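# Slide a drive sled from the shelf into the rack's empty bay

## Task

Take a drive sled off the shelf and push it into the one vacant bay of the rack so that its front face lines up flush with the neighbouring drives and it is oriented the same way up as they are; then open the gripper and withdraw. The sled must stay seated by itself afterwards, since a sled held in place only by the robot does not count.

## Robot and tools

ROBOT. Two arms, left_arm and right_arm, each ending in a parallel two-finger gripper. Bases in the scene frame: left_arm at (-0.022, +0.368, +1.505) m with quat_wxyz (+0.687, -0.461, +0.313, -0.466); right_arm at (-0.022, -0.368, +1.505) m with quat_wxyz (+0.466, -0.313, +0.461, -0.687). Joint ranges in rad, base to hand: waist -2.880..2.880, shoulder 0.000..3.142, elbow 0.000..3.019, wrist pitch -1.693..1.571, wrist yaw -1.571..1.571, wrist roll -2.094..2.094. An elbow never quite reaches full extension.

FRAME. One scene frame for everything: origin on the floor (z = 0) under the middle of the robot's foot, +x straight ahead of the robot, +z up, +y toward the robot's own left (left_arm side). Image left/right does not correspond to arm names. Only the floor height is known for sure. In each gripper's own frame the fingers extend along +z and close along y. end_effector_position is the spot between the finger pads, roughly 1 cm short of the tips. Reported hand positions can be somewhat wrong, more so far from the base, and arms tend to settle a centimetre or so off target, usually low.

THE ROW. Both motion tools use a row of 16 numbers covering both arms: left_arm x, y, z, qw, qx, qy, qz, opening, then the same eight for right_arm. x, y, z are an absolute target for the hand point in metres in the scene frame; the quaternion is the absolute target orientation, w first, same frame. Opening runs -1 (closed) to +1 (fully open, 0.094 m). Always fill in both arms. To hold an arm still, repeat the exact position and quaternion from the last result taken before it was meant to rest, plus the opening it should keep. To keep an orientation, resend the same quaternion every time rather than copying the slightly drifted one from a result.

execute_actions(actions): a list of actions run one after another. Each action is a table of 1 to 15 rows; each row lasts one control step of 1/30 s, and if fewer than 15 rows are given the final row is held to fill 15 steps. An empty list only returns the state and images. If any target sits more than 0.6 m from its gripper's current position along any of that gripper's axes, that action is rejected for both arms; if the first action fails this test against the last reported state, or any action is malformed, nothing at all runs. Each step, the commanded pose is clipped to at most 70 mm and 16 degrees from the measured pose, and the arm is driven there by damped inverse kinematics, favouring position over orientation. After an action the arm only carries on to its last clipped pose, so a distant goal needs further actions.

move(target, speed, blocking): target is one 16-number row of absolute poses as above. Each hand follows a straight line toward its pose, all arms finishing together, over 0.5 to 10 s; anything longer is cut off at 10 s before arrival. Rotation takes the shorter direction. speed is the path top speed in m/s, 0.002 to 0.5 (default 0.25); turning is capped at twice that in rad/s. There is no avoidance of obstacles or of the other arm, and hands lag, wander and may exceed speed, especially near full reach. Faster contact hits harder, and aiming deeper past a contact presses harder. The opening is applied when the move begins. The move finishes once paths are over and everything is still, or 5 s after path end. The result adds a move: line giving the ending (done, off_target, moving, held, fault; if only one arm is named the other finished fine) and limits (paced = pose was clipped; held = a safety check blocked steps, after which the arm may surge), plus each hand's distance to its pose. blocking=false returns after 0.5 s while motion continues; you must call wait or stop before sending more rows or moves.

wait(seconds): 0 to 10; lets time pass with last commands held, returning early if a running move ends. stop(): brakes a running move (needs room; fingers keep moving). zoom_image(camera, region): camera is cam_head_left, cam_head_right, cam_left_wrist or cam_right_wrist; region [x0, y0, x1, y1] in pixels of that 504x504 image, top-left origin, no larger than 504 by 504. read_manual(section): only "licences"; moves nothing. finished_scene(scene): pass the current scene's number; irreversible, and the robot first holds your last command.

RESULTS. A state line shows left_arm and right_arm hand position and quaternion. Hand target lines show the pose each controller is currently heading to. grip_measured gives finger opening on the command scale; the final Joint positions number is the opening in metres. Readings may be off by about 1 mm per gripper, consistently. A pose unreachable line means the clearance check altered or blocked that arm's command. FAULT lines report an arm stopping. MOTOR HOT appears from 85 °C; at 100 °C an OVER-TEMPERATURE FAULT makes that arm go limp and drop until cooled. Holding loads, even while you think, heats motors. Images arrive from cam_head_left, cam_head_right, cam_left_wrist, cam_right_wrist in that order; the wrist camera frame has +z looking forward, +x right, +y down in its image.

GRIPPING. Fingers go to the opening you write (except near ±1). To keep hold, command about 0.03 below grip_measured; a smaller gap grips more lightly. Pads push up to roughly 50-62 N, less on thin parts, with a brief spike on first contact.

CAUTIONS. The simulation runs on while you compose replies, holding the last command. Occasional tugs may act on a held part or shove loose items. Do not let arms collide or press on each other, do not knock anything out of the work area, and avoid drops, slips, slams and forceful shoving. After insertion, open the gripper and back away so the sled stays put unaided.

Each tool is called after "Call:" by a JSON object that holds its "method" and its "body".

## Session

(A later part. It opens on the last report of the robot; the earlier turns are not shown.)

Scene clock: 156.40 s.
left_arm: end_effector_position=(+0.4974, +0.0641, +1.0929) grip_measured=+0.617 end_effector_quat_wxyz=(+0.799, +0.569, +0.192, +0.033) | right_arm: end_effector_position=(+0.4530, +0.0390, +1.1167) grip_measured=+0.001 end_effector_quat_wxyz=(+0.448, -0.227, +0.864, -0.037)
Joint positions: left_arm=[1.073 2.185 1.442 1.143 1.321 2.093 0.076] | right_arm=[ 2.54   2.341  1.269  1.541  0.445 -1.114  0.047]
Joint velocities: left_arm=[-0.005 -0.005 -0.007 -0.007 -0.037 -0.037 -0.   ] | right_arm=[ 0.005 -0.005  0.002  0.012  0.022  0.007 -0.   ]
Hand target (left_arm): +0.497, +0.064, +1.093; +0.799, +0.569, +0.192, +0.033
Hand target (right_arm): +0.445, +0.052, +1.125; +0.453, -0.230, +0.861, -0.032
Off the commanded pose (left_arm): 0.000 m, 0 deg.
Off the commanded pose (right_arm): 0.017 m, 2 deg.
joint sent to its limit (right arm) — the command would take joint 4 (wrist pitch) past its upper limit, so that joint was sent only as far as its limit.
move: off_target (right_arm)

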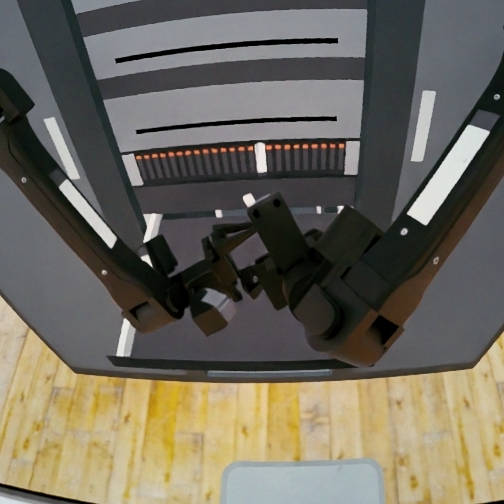

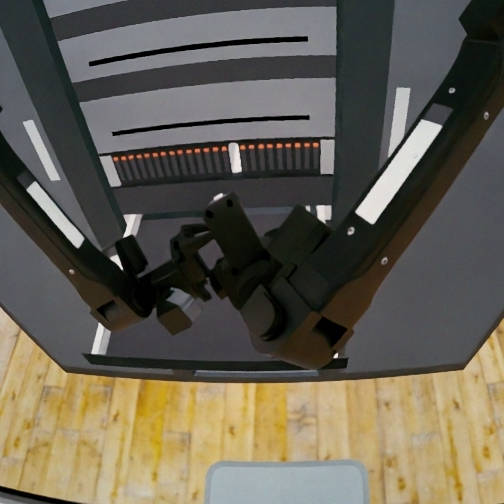

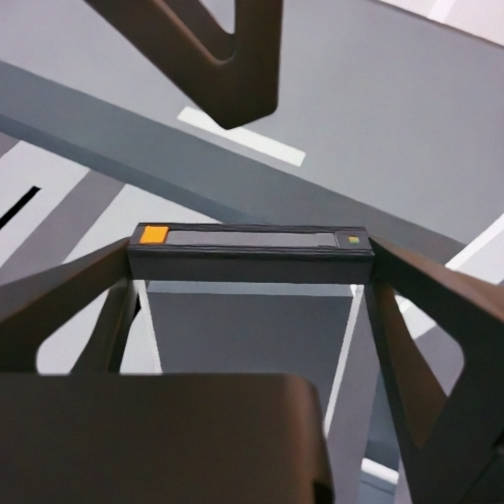

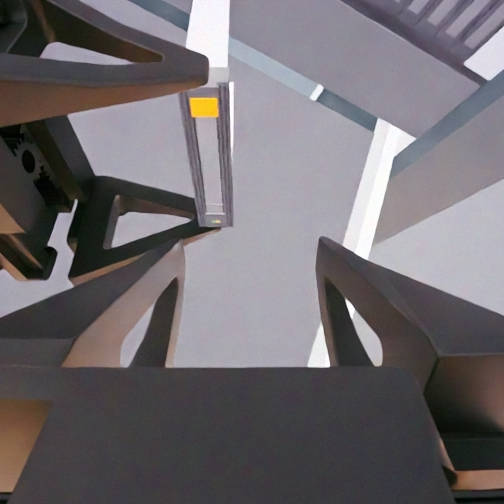

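Call:
{"method": "move", "body": {"target": [0.497,0.064,1.093,0.799,0.569,0.192,0.033,0.56, 0.4427,0.069,1.1255,0.4626,-0.2237,0.8572,-0.0421,0], "speed": 0.03}}

Scene clock: 170.27 s.
left_arm: end_effector_position=(+0.4974, +0.0641, +1.0929) grip_measured=+0.617 end_effector_quat_wxyz=(+0.799, +0.569, +0.192, +0.033) | right_arm: end_effector_position=(+0.4499, +0.0565, +1.1173) grip_measured=+0.001 end_effector_quat_wxyz=(+0.450, -0.226, +0.863, -0.039)
Joint positions: left_arm=[1.073 2.185 1.442 1.143 1.321 2.093 0.076] | right_arm=[ 2.56   2.376  1.314  1.541  0.462 -1.127  0.047]
Joint velocities: left_arm=[-0.005  0.015 -0.012  0.002 -0.022 -0.007 -0.   ] | right_arm=[ 0.005 -0.024 -0.002 -0.002  0.007  0.051 -0.001]
Hand target (left_arm): +0.497, +0.064, +1.093; +0.799, +0.569, +0.192, +0.033
Hand target (right_arm): +0.443, +0.069, +1.126; +0.455, -0.229, +0.860, -0.034
Off the commanded pose (left_arm): 0.000 m, 0 deg.
Off the commanded pose (right_arm): 0.017 m, 2 deg.
joint sent to its limit (right arm) — the command would take joint 4 (wrist pitch) past its upper limit, so that joint was sent only as far as its limit.
move: off_target (right_arm)

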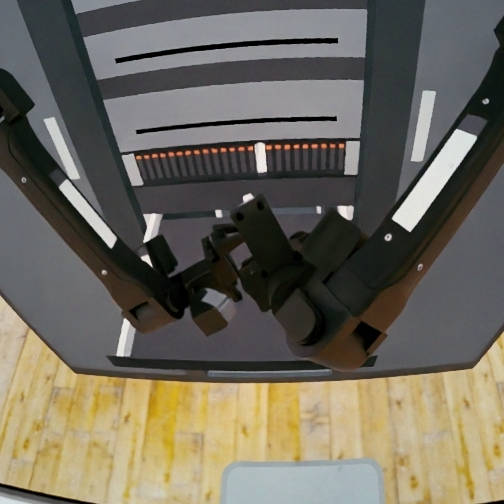

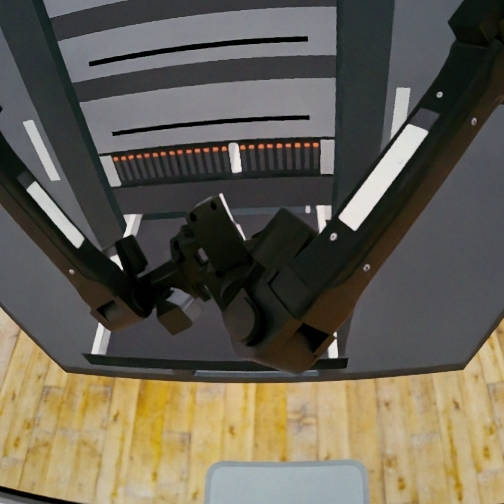

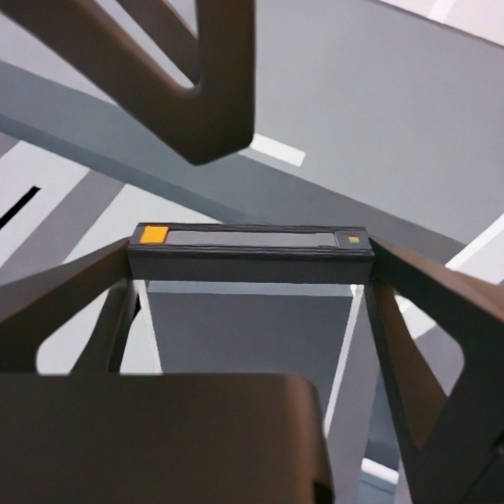

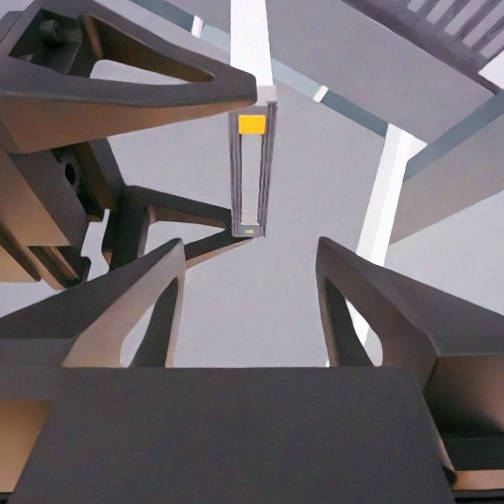

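Centred. Advance ~45 mm first.

Call:
{"method": "move", "body": {"target": [0.497,0.064,1.093,0.799,0.569,0.192,0.033,0.56, 0.479,0.075,1.100,0.4626,-0.2237,0.8572,-0.0421,0], "speed": 0.03}}

Scene clock: 181.37 s.
left_arm: end_effector_position=(+0.4974, +0.0641, +1.0929) grip_measured=+0.617 end_effector_quat_wxyz=(+0.799, +0.569, +0.192, +0.033) | right_arm: end_effector_position=(+0.4888, +0.0741, +1.1124) grip_measured=+0.001 end_effector_quat_wxyz=(+0.471, -0.212, +0.855, -0.042)
Joint positions: left_arm=[1.073 2.185 1.442 1.143 1.321 2.093 0.076] | right_arm=[ 2.56   2.396  1.438  1.485  0.437 -1.127  0.047]
Joint velocities: left_arm=[-0.005 -0.005  0.002 -0.007  0.007  0.022  0.001] | right_arm=[-0.005  0.005  0.002  0.007 -0.022  0.037 -0.001]
Hand target (left_arm): +0.497, +0.064, +1.093; +0.799, +0.569, +0.192, +0.033
Hand target (right_arm): +0.479, +0.075, +1.100; +0.462, -0.223, +0.857, -0.042
Off the commanded pose (left_arm): 0.000 m, 0 deg.
Off the commanded pose (right_arm): 0.016 m, 2 deg.
move: off_target (right_arm)

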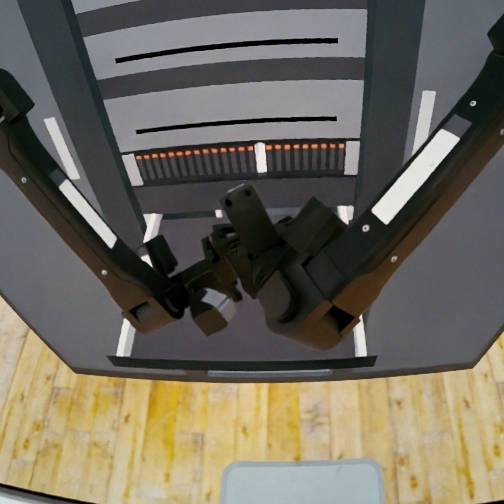

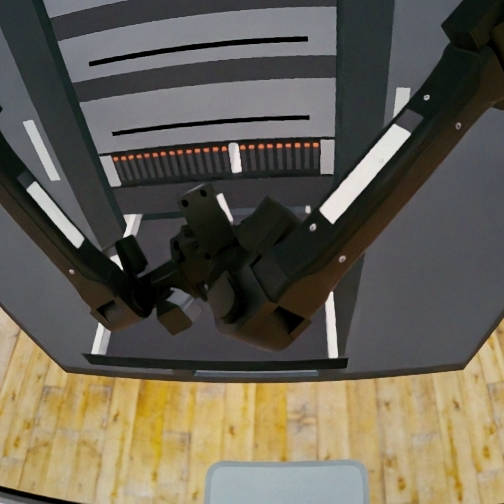

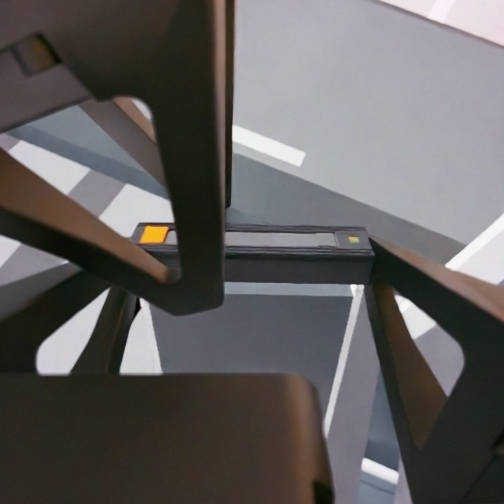

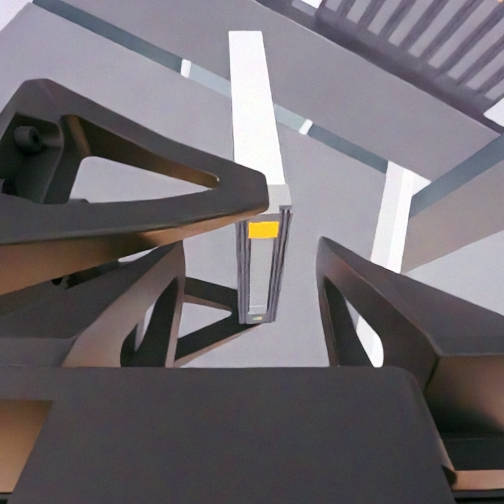

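Call:
{"method": "move", "body": {"target": [0.497,0.064,1.093,0.799,0.569,0.192,0.033,0.56, 0.478,0.066,1.078,0.4626,-0.2237,0.8572,-0.0421,0], "speed": 0.02}}

Scene clock: 189.53 s.
left_arm: end_effector_position=(+0.4975, +0.0641, +1.0928) grip_measured=+0.617 end_effector_quat_wxyz=(+0.799, +0.569, +0.192, +0.033) | right_arm: end_effector_position=(+0.4865, +0.0751, +1.1011) grip_measured=+0.001 end_effector_quat_wxyz=(+0.474, -0.218, +0.852, -0.038)
Joint positions: left_arm=[1.073 2.185 1.442 1.143 1.32  2.093 0.076] | right_arm=[ 2.544  2.414  1.456  1.475  0.407 -1.125  0.047]
Joint velocities: left_arm=[-0.015 -0.005 -0.002  0.002 -0.007 -0.051  0.   ] | right_arm=[-0.005 -0.005  0.012 -0.012  0.022 -0.007 -0.001]
Hand target (left_arm): +0.497, +0.064, +1.093; +0.799, +0.569, +0.192, +0.033
Hand target (right_arm): +0.477, +0.065, +1.079; +0.462, -0.223, +0.857, -0.042
Off the commanded pose (left_arm): 0.001 m, 0 deg.
Off the commanded pose (right_arm): 0.026 m, 2 deg.
move: off_target (right_arm)

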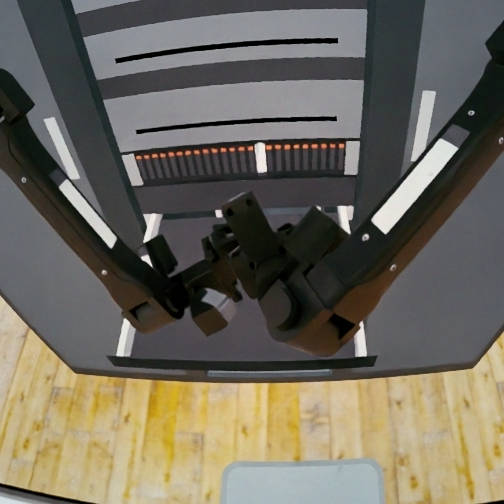

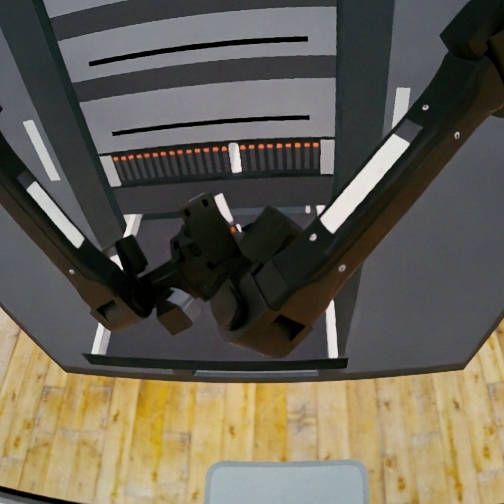

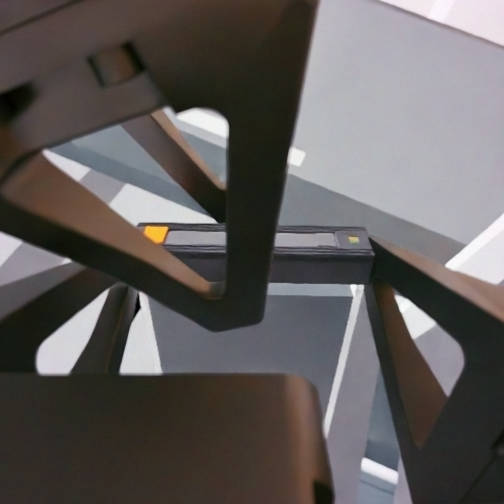

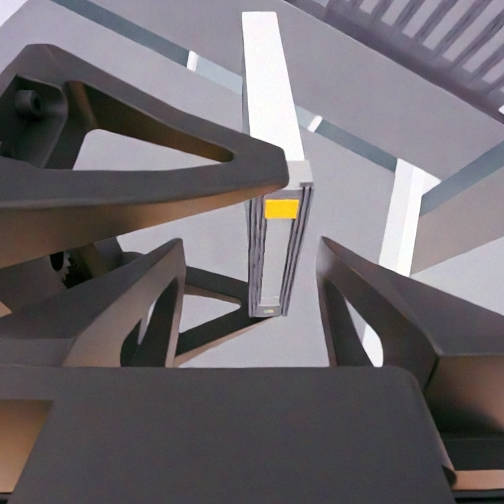

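Call:
{"method": "move", "body": {"target": [0.497,0.064,1.093,0.799,0.569,0.192,0.033,0.56, 0.481,0.055,1.068,0.4626,-0.2237,0.8572,-0.0421,0], "speed": 0.02}}

Scene clock: 197.43 s.
left_arm: end_effector_position=(+0.4975, +0.0641, +1.0928) grip_measured=+0.617 end_effector_quat_wxyz=(+0.799, +0.569, +0.192, +0.033) | right_arm: end_effector_position=(+0.4873, +0.0662, +1.0893) grip_measured=+0.001 end_effector_quat_wxyz=(+0.474, -0.219, +0.852, -0.037)
Joint positions: left_arm=[1.073 2.185 1.442 1.143 1.32  2.093 0.076] | right_arm=[ 2.52   2.414  1.457  1.468  0.387 -1.113  0.047]
Joint velocities: left_arm=[-0.005  0.005 -0.002  0.002 -0.037  0.051  0.   ] | right_arm=[-0.005  0.005 -0.002  0.002 -0.081 -0.022 -0.001]
Hand target (left_arm): +0.497, +0.064, +1.093; +0.799, +0.569, +0.192, +0.033
Hand target (right_arm): +0.481, +0.054, +1.069; +0.462, -0.223, +0.857, -0.042
Off the commanded pose (left_arm): 0.001 m, 0 deg.
Off the commanded pose (right_arm): 0.025 m, 2 deg.
move: off_target (right_arm)

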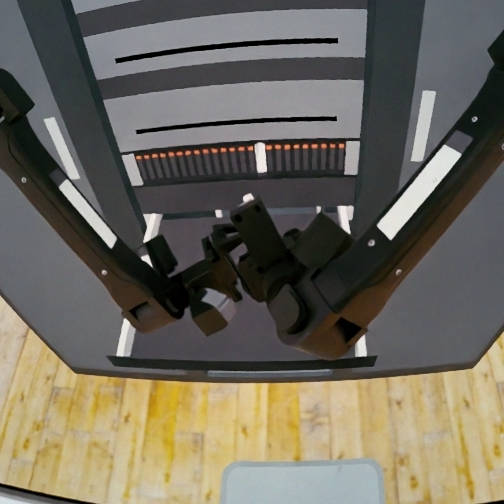

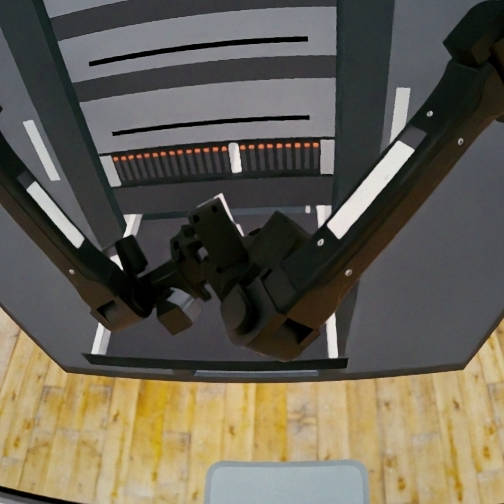

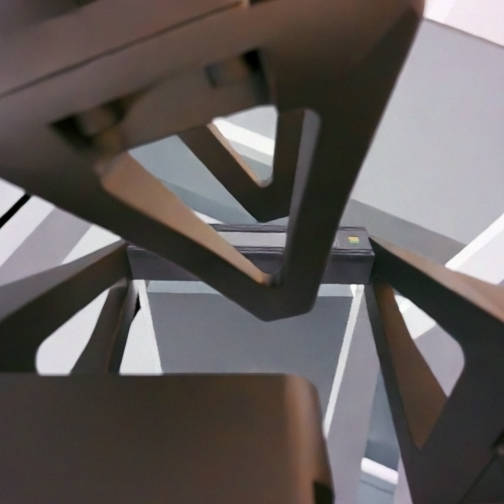

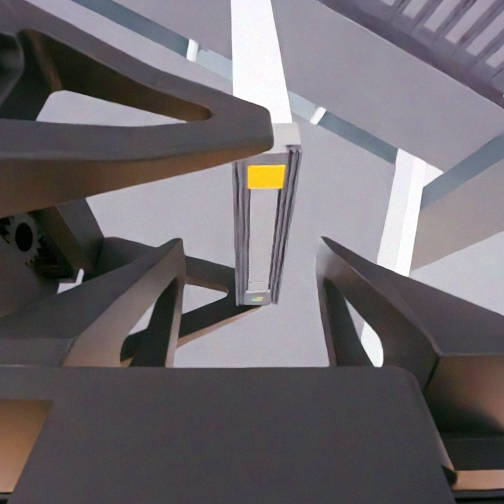

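Call:
{"method": "move", "body": {"target": [0.497,0.064,1.093,0.799,0.569,0.192,0.033,0.56, 0.496,0.056,1.063,0.4626,-0.2237,0.8572,-0.0421,0], "speed": 0.02}}

Scene clock: 205.10 s.
left_arm: end_effector_position=(+0.4975, +0.0641, +1.0928) grip_measured=+0.617 end_effector_quat_wxyz=(+0.799, +0.569, +0.192, +0.033) | right_arm: end_effector_position=(+0.4975, +0.0692, +1.0829) grip_measured=+0.001 end_effector_quat_wxyz=(+0.472, -0.222, +0.852, -0.036)
Joint positions: left_arm=[1.073 2.185 1.442 1.143 1.32  2.093 0.076] | right_arm=[ 2.515  2.414  1.488  1.427  0.381 -1.11   0.047]
Joint velocities: left_arm=[-0.015  0.005 -0.002 -0.007  0.007  0.051  0.   ] | right_arm=[ 0.005 -0.005 -0.022  0.007 -0.037 -0.037 -0.   ]
Hand target (left_arm): +0.497, +0.064, +1.093; +0.799, +0.569, +0.192, +0.033
Hand target (right_arm): +0.496, +0.056, +1.064; +0.462, -0.223, +0.857, -0.042
Off the commanded pose (left_arm): 0.001 m, 0 deg.
Off the commanded pose (right_arm): 0.024 m, 1 deg.
move: off_target (right_arm)

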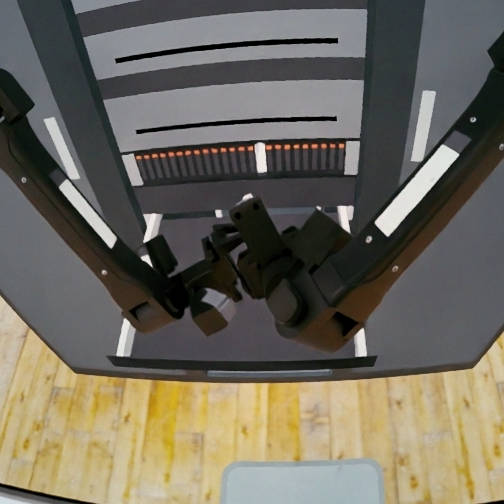

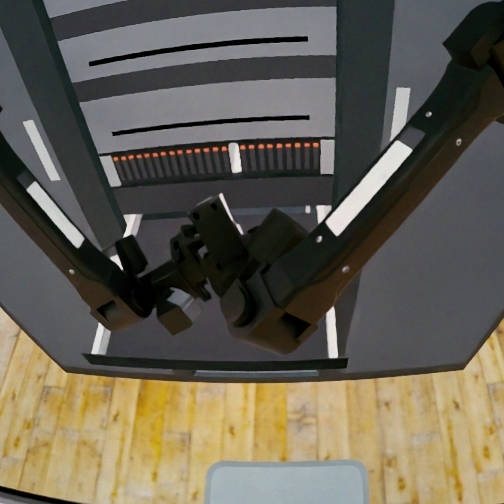

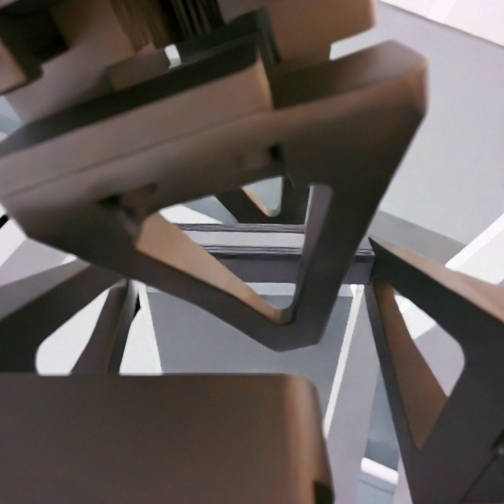

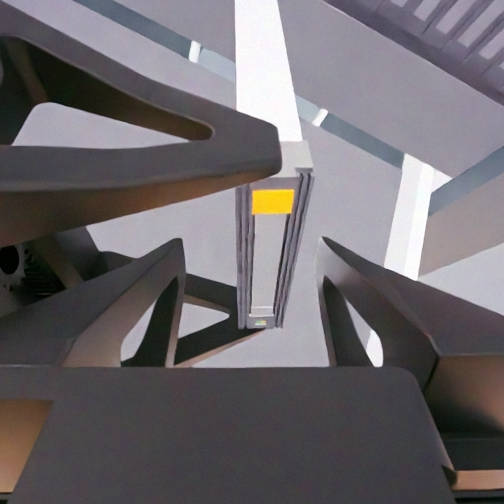

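Call:
{"method": "move", "body": {"target": [0.497,0.064,1.093,0.799,0.569,0.192,0.033,0.56, 0.499,0.051,1.064,0.4626,-0.2237,0.8572,-0.0421,-0.3], "speed": 0.01}}

Scene clock: 212.43 s.
left_arm: end_effector_position=(+0.4975, +0.0641, +1.0928) grip_measured=+0.617 end_effector_quat_wxyz=(+0.799, +0.569, +0.192, +0.033) | right_arm: end_effector_position=(+0.4974, +0.0680, +1.0808) grip_measured=-0.299 end_effector_quat_wxyz=(+0.471, -0.223, +0.853, -0.035)
Joint positions: left_arm=[1.073 2.185 1.442 1.143 1.32  2.093 0.076] | right_arm=[ 2.511  2.414  1.488  1.424  0.377 -1.108  0.033]
Joint velocities: left_arm=[ 0.005 -0.015  0.012  0.007  0.022  0.095  0.001] | right_arm=[-0.015 -0.024  0.012 -0.017 -0.022 -0.081  0.   ]
Hand target (left_arm): +0.497, +0.064, +1.093; +0.799, +0.569, +0.192, +0.033
Hand target (right_arm): +0.499, +0.051, +1.064; +0.462, -0.223, +0.857, -0.042
Off the commanded pose (left_arm): 0.001 m, 0 deg.
Off the commanded pose (right_arm): 0.024 m, 1 deg.
move: off_target (right_arm)

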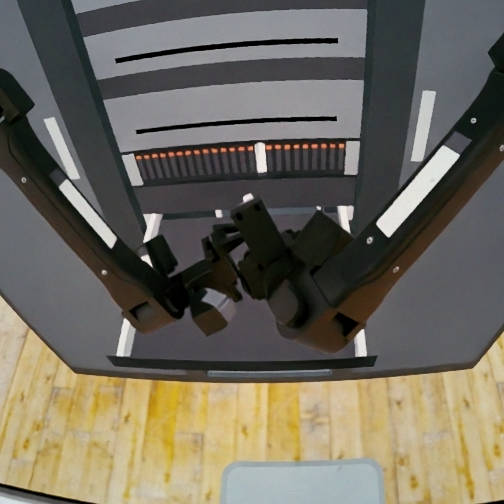

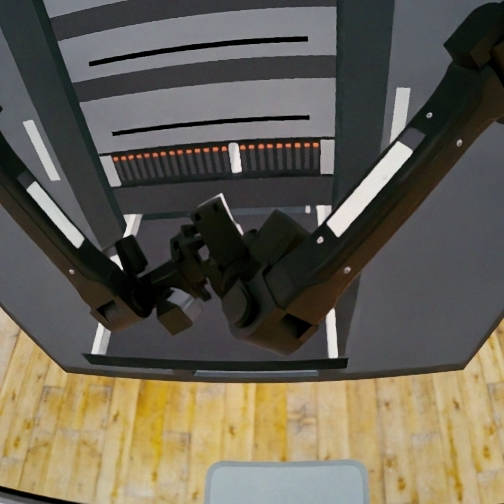

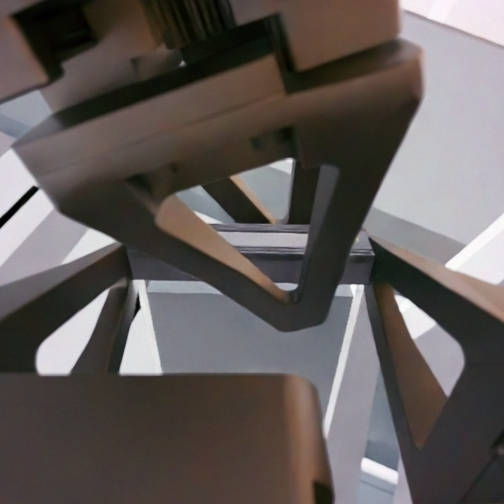

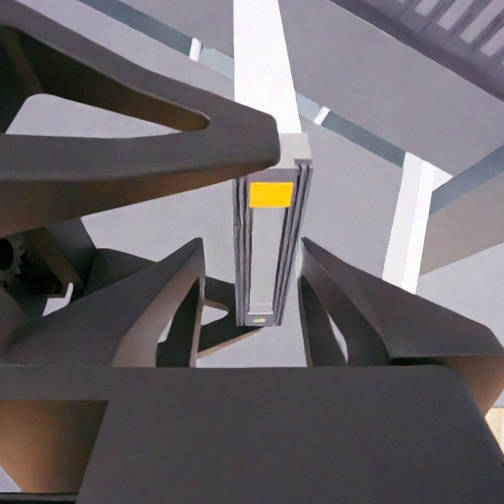

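Call:
{"method": "move", "body": {"target": [0.497,0.064,1.093,0.799,0.569,0.192,0.033,0.56, 0.501,0.056,1.075,0.4626,-0.2237,0.8572,-0.0421,-0.5], "speed": 0.01}}

Call:
{"method": "move", "body": {"target": [0.497,0.064,1.093,0.799,0.569,0.192,0.033,0.56, 0.501,0.056,1.075,0.4626,-0.2237,0.8572,-0.0421,-0.68], "speed": 0.01}}

Scene clock: 220.03 s.
left_arm: end_effector_position=(+0.4975, +0.0641, +1.0928) grip_measured=+0.617 end_effector_quat_wxyz=(+0.799, +0.569, +0.192, +0.033) | right_arm: end_effector_position=(+0.4978, +0.0666, +1.0802) grip_measured=-0.499 end_effector_quat_wxyz=(+0.469, -0.221, +0.854, -0.038)
Joint positions: left_arm=[1.073 2.185 1.442 1.143 1.32  2.093 0.076] | right_arm=[ 2.511  2.413  1.488  1.424  0.386 -1.108  0.024]
Joint velocities: left_arm=[-0.005  0.005  0.007 -0.012 -0.051  0.007 -0.   ] | right_arm=[-0.005 -0.024 -0.007 -0.007 -0.022 -0.007 -0.   ]
Hand target (left_arm): +0.497, +0.064, +1.093; +0.799, +0.569, +0.192, +0.033
Hand target (right_arm): +0.501, +0.056, +1.075; +0.463, -0.223, +0.857, -0.042
Off the commanded pose (left_arm): 0.001 m, 0 deg.
Off the commanded pose (right_arm): 0.012 m, 1 deg.
move: off_target (right_arm)

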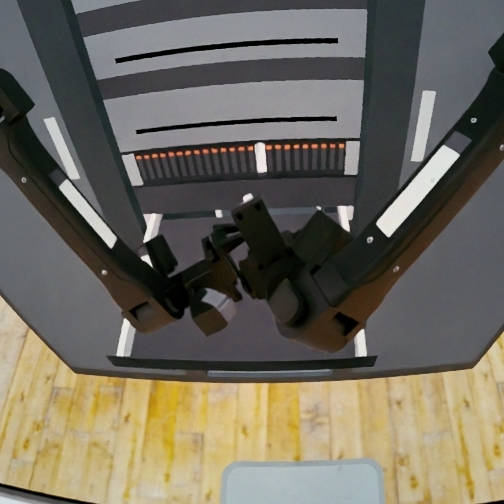

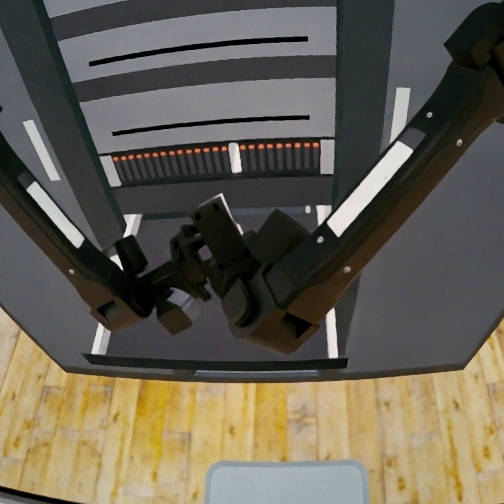

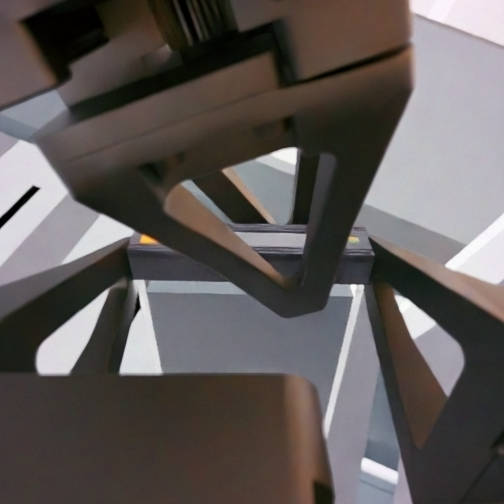

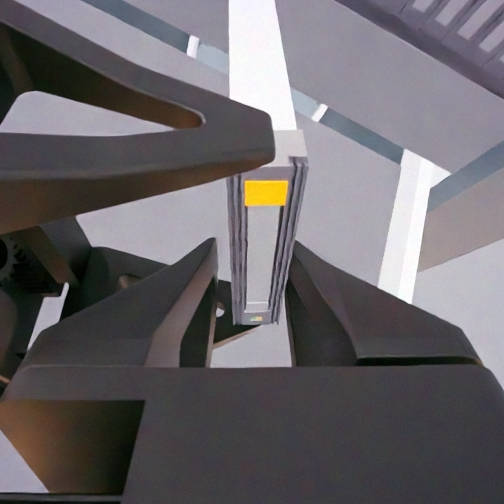

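Scene clock: 221.47 s.
left_arm: end_effector_position=(+0.4975, +0.0645, +1.0925) grip_measured=+0.617 end_effector_quat_wxyz=(+0.799, +0.569, +0.193, +0.034) | right_arm: end_effector_position=(+0.4988, +0.0652, +1.0808) grip_measured=-0.662 end_effector_quat_wxyz=(+0.469, -0.218, +0.855, -0.038)
Joint positions: left_arm=[1.074 2.185 1.442 1.143 1.319 2.093 0.076] | right_arm=[ 2.511  2.41   1.486  1.426  0.389 -1.102  0.016]
Joint velocities: left_arm=[-0.005 -0.034 -0.007 -0.012 -0.022  0.051 -0.   ] | right_arm=[ 0.005 -0.005  0.002 -0.007 -0.007  0.007 -0.   ]
Hand target (left_arm): +0.497, +0.064, +1.093; +0.799, +0.569, +0.192, +0.033
Hand target (right_arm): +0.501, +0.056, +1.075; +0.462, -0.223, +0.857, -0.042
Off the commanded pose (left_arm): 0.001 m, 0 deg.
Off the commanded pose (right_arm): 0.011 m, 1 deg.
move: off_target (right_arm)

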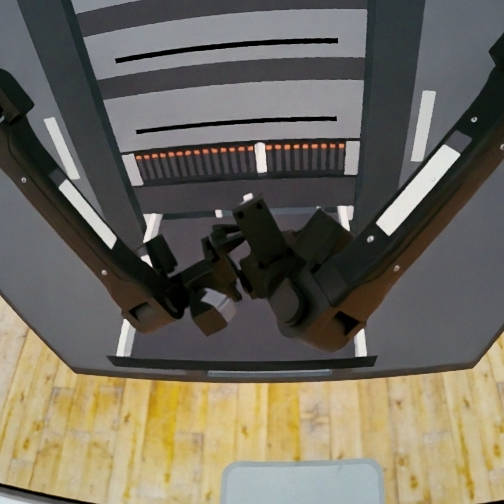

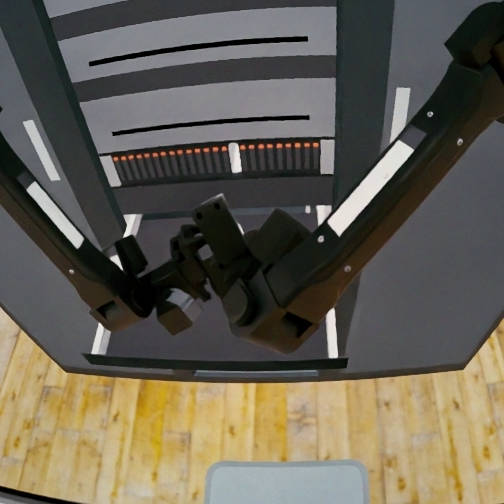

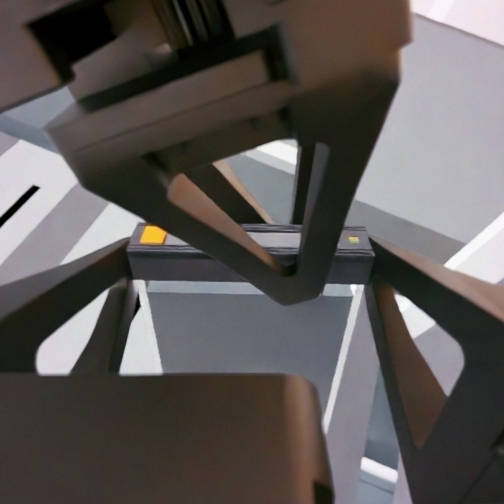

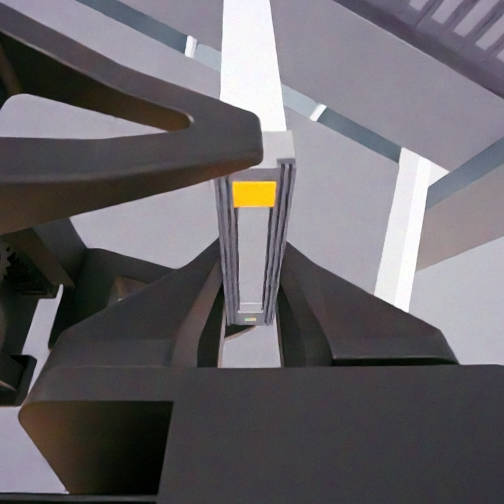

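Call:
{"method": "move", "body": {"target": [0.497,0.064,1.093,0.799,0.569,0.192,0.033,0.56, 0.499,0.065,1.081,0.469,-0.218,0.855,-0.038,-0.73], "speed": 0.01}}

Call:
{"method": "move", "body": {"target": [0.497,0.064,1.093,0.799,0.569,0.192,0.033,1, 0.499,0.065,1.081,0.469,-0.218,0.855,-0.038,-0.73], "speed": 0.01}}

Call:
{"method": "move", "body": {"target": [0.47,0.136,1.07,0.799,0.569,0.192,0.033,1, 0.499,0.065,1.081,0.469,-0.218,0.855,-0.038,-0.73], "speed": 0.05}}

Scene clock: 235.03 s.
left_arm: end_effector_position=(+0.4975, +0.0645, +1.0925) grip_measured=+0.617 end_effector_quat_wxyz=(+0.799, +0.569, +0.193, +0.034) | right_arm: end_effector_position=(+0.4988, +0.0652, +1.0808) grip_measured=-0.662 end_effector_quat_wxyz=(+0.469, -0.217, +0.855, -0.038)
Joint positions: left_arm=[1.074 2.185 1.442 1.143 1.319 2.093 0.076] | right_arm=[ 2.511  2.41   1.486  1.426  0.389 -1.102  0.016]
Joint velocities: left_arm=[-0.005  0.015  0.002 -0.012 -0.051 -0.066 -0.   ] | right_arm=[ 0.005 -0.005  0.012  0.002 -0.051  0.037  0.   ]
Hand target (left_arm): +0.497, +0.064, +1.093; +0.799, +0.569, +0.192, +0.033
Hand target (right_arm): +0.499, +0.065, +1.081; +0.469, -0.218, +0.855, -0.038
Off the commanded pose (left_arm): 0.001 m, 0 deg.
Off the commanded pose (right_arm): 0.000 m, 0 deg.
move: done

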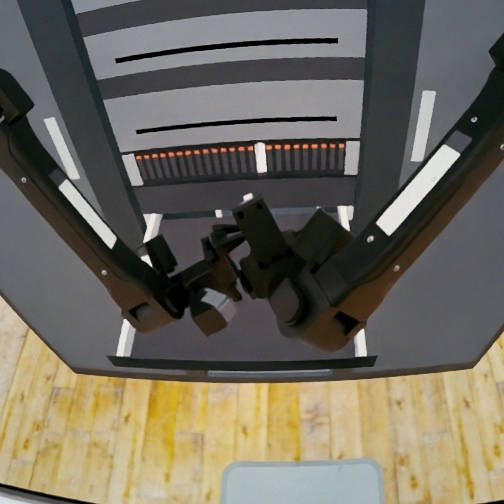

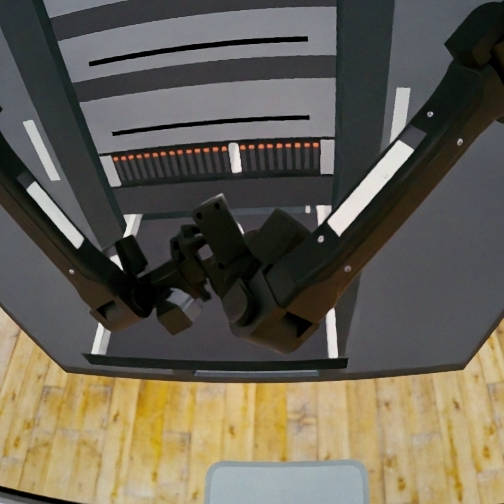

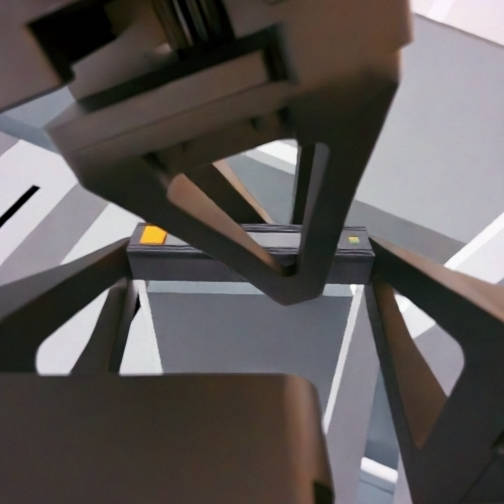

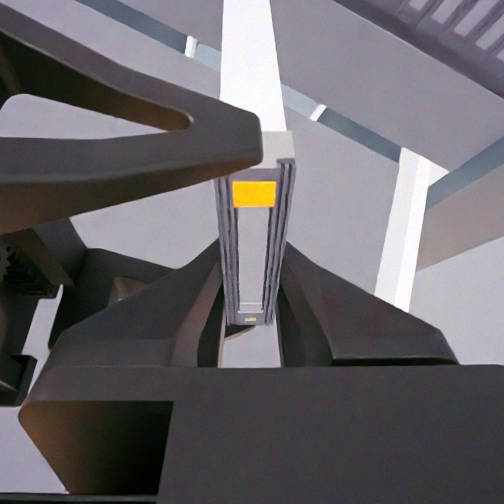

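Scene clock: 235.73 s.
left_arm: end_effector_position=(+0.4975, +0.0645, +1.0925) grip_measured=+1.000 end_effector_quat_wxyz=(+0.799, +0.569, +0.193, +0.034) | right_arm: end_effector_position=(+0.4987, +0.0651, +1.0807) grip_measured=-0.662 end_effector_quat_wxyz=(+0.468, -0.217, +0.856, -0.038)
Joint positions: left_arm=[1.074 2.185 1.442 1.143 1.319 2.093 0.094] | right_arm=[ 2.511  2.41   1.486  1.426  0.391 -1.102  0.016]
Joint velocities: left_arm=[-0.005  0.005 -0.012  0.002 -0.066  0.022  0.   ] | right_arm=[-0.005 -0.015  0.002 -0.002  0.022 -0.022 -0.   ]
Hand target (left_arm): +0.497, +0.064, +1.093; +0.799, +0.569, +0.192, +0.033
Hand target (right_arm): +0.499, +0.065, +1.081; +0.469, -0.218, +0.855, -0.038
Off the commanded pose (left_arm): 0.001 m, 0 deg.
Off the commanded pose (right_arm): 0.000 m, 0 deg.
move: done

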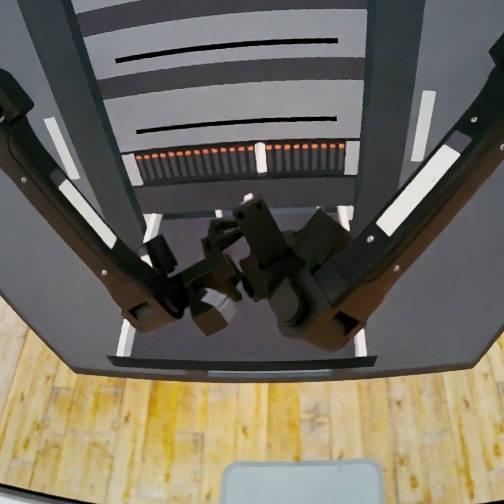

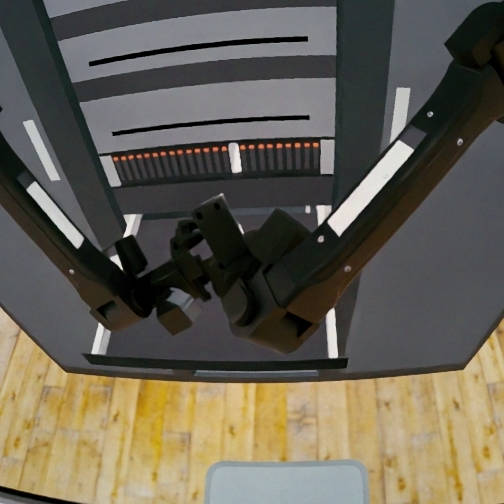

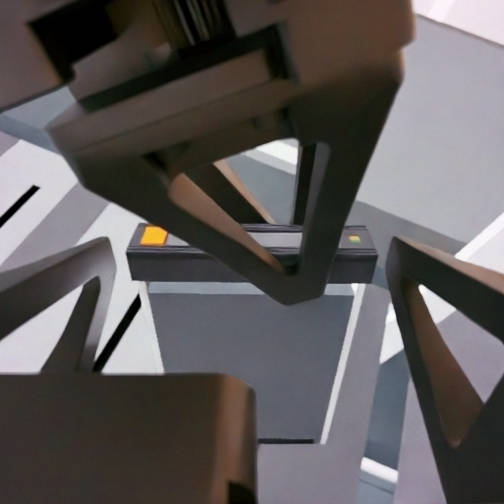

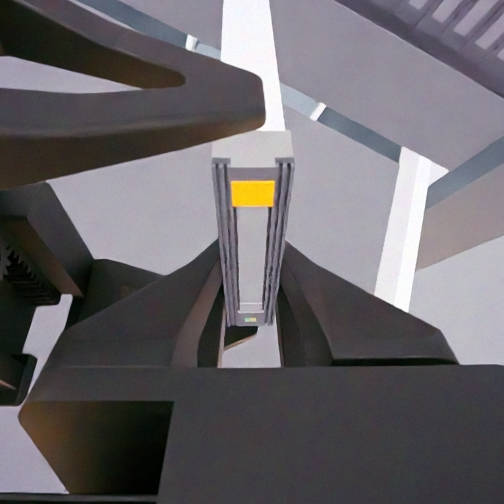

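Scene clock: 237.57 s.
left_arm: end_effector_position=(+0.4972, +0.0699, +1.0979) grip_measured=+1.000 end_effector_quat_wxyz=(+0.806, +0.562, +0.181, +0.037) | right_arm: end_effector_position=(+0.4987, +0.0650, +1.0807) grip_measured=-0.662 end_effector_quat_wxyz=(+0.468, -0.217, +0.856, -0.038)
Joint positions: left_arm=[1.079 2.185 1.442 1.198 1.35  2.054 0.094] | right_arm=[ 2.511  2.41   1.486  1.426  0.391 -1.102  0.016]
Joint velocities: left_arm=[ 0.005 -0.015 -0.007  0.002  0.066 -0.037  0.   ] | right_arm=[ 0.015 -0.015 -0.007 -0.007  0.007 -0.007 -0.   ]
Hand target (left_arm): +0.497, +0.070, +1.098; +0.806, +0.562, +0.181, +0.037
Hand target (right_arm): +0.499, +0.065, +1.081; +0.469, -0.218, +0.855, -0.038
Off the commanded pose (left_arm): 0.077 m, 2 deg; position clipped at the last step of the last action.
Off the commanded pose (right_arm): 0.000 m, 0 deg.
move: held (left_arm); limits=paced,held; held on 39 of 55 steps (left_arm), including the last (left_arm)
pose unreachable (left arm): on one or more control steps of this call, first in action 0 (counted from 0), this arm could not follow its commanded pose, so it was not sent that pose on those steps. On the call's last step it was still not sent that pose. It may still have moved: this result reports where it is.
cause: the commanded pose would bring two parts of the arm too close to each other (its wrist (the part past joint 4) and its wrist camera, with joints 5 (wrist yaw) and 6 (wrist roll) between them).

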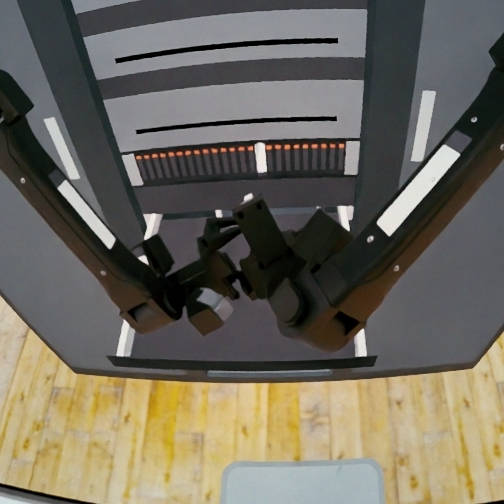

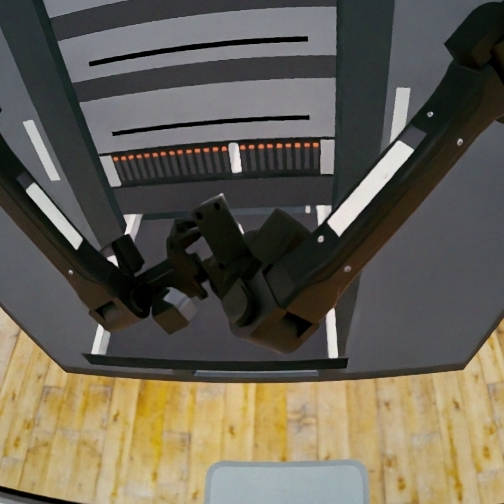

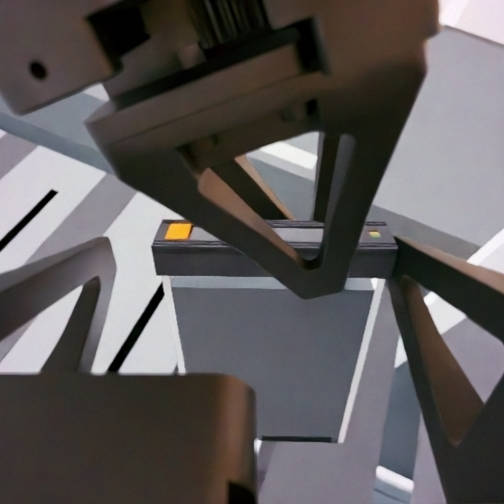

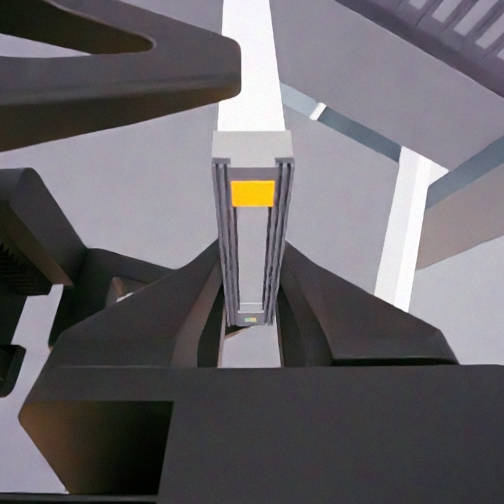

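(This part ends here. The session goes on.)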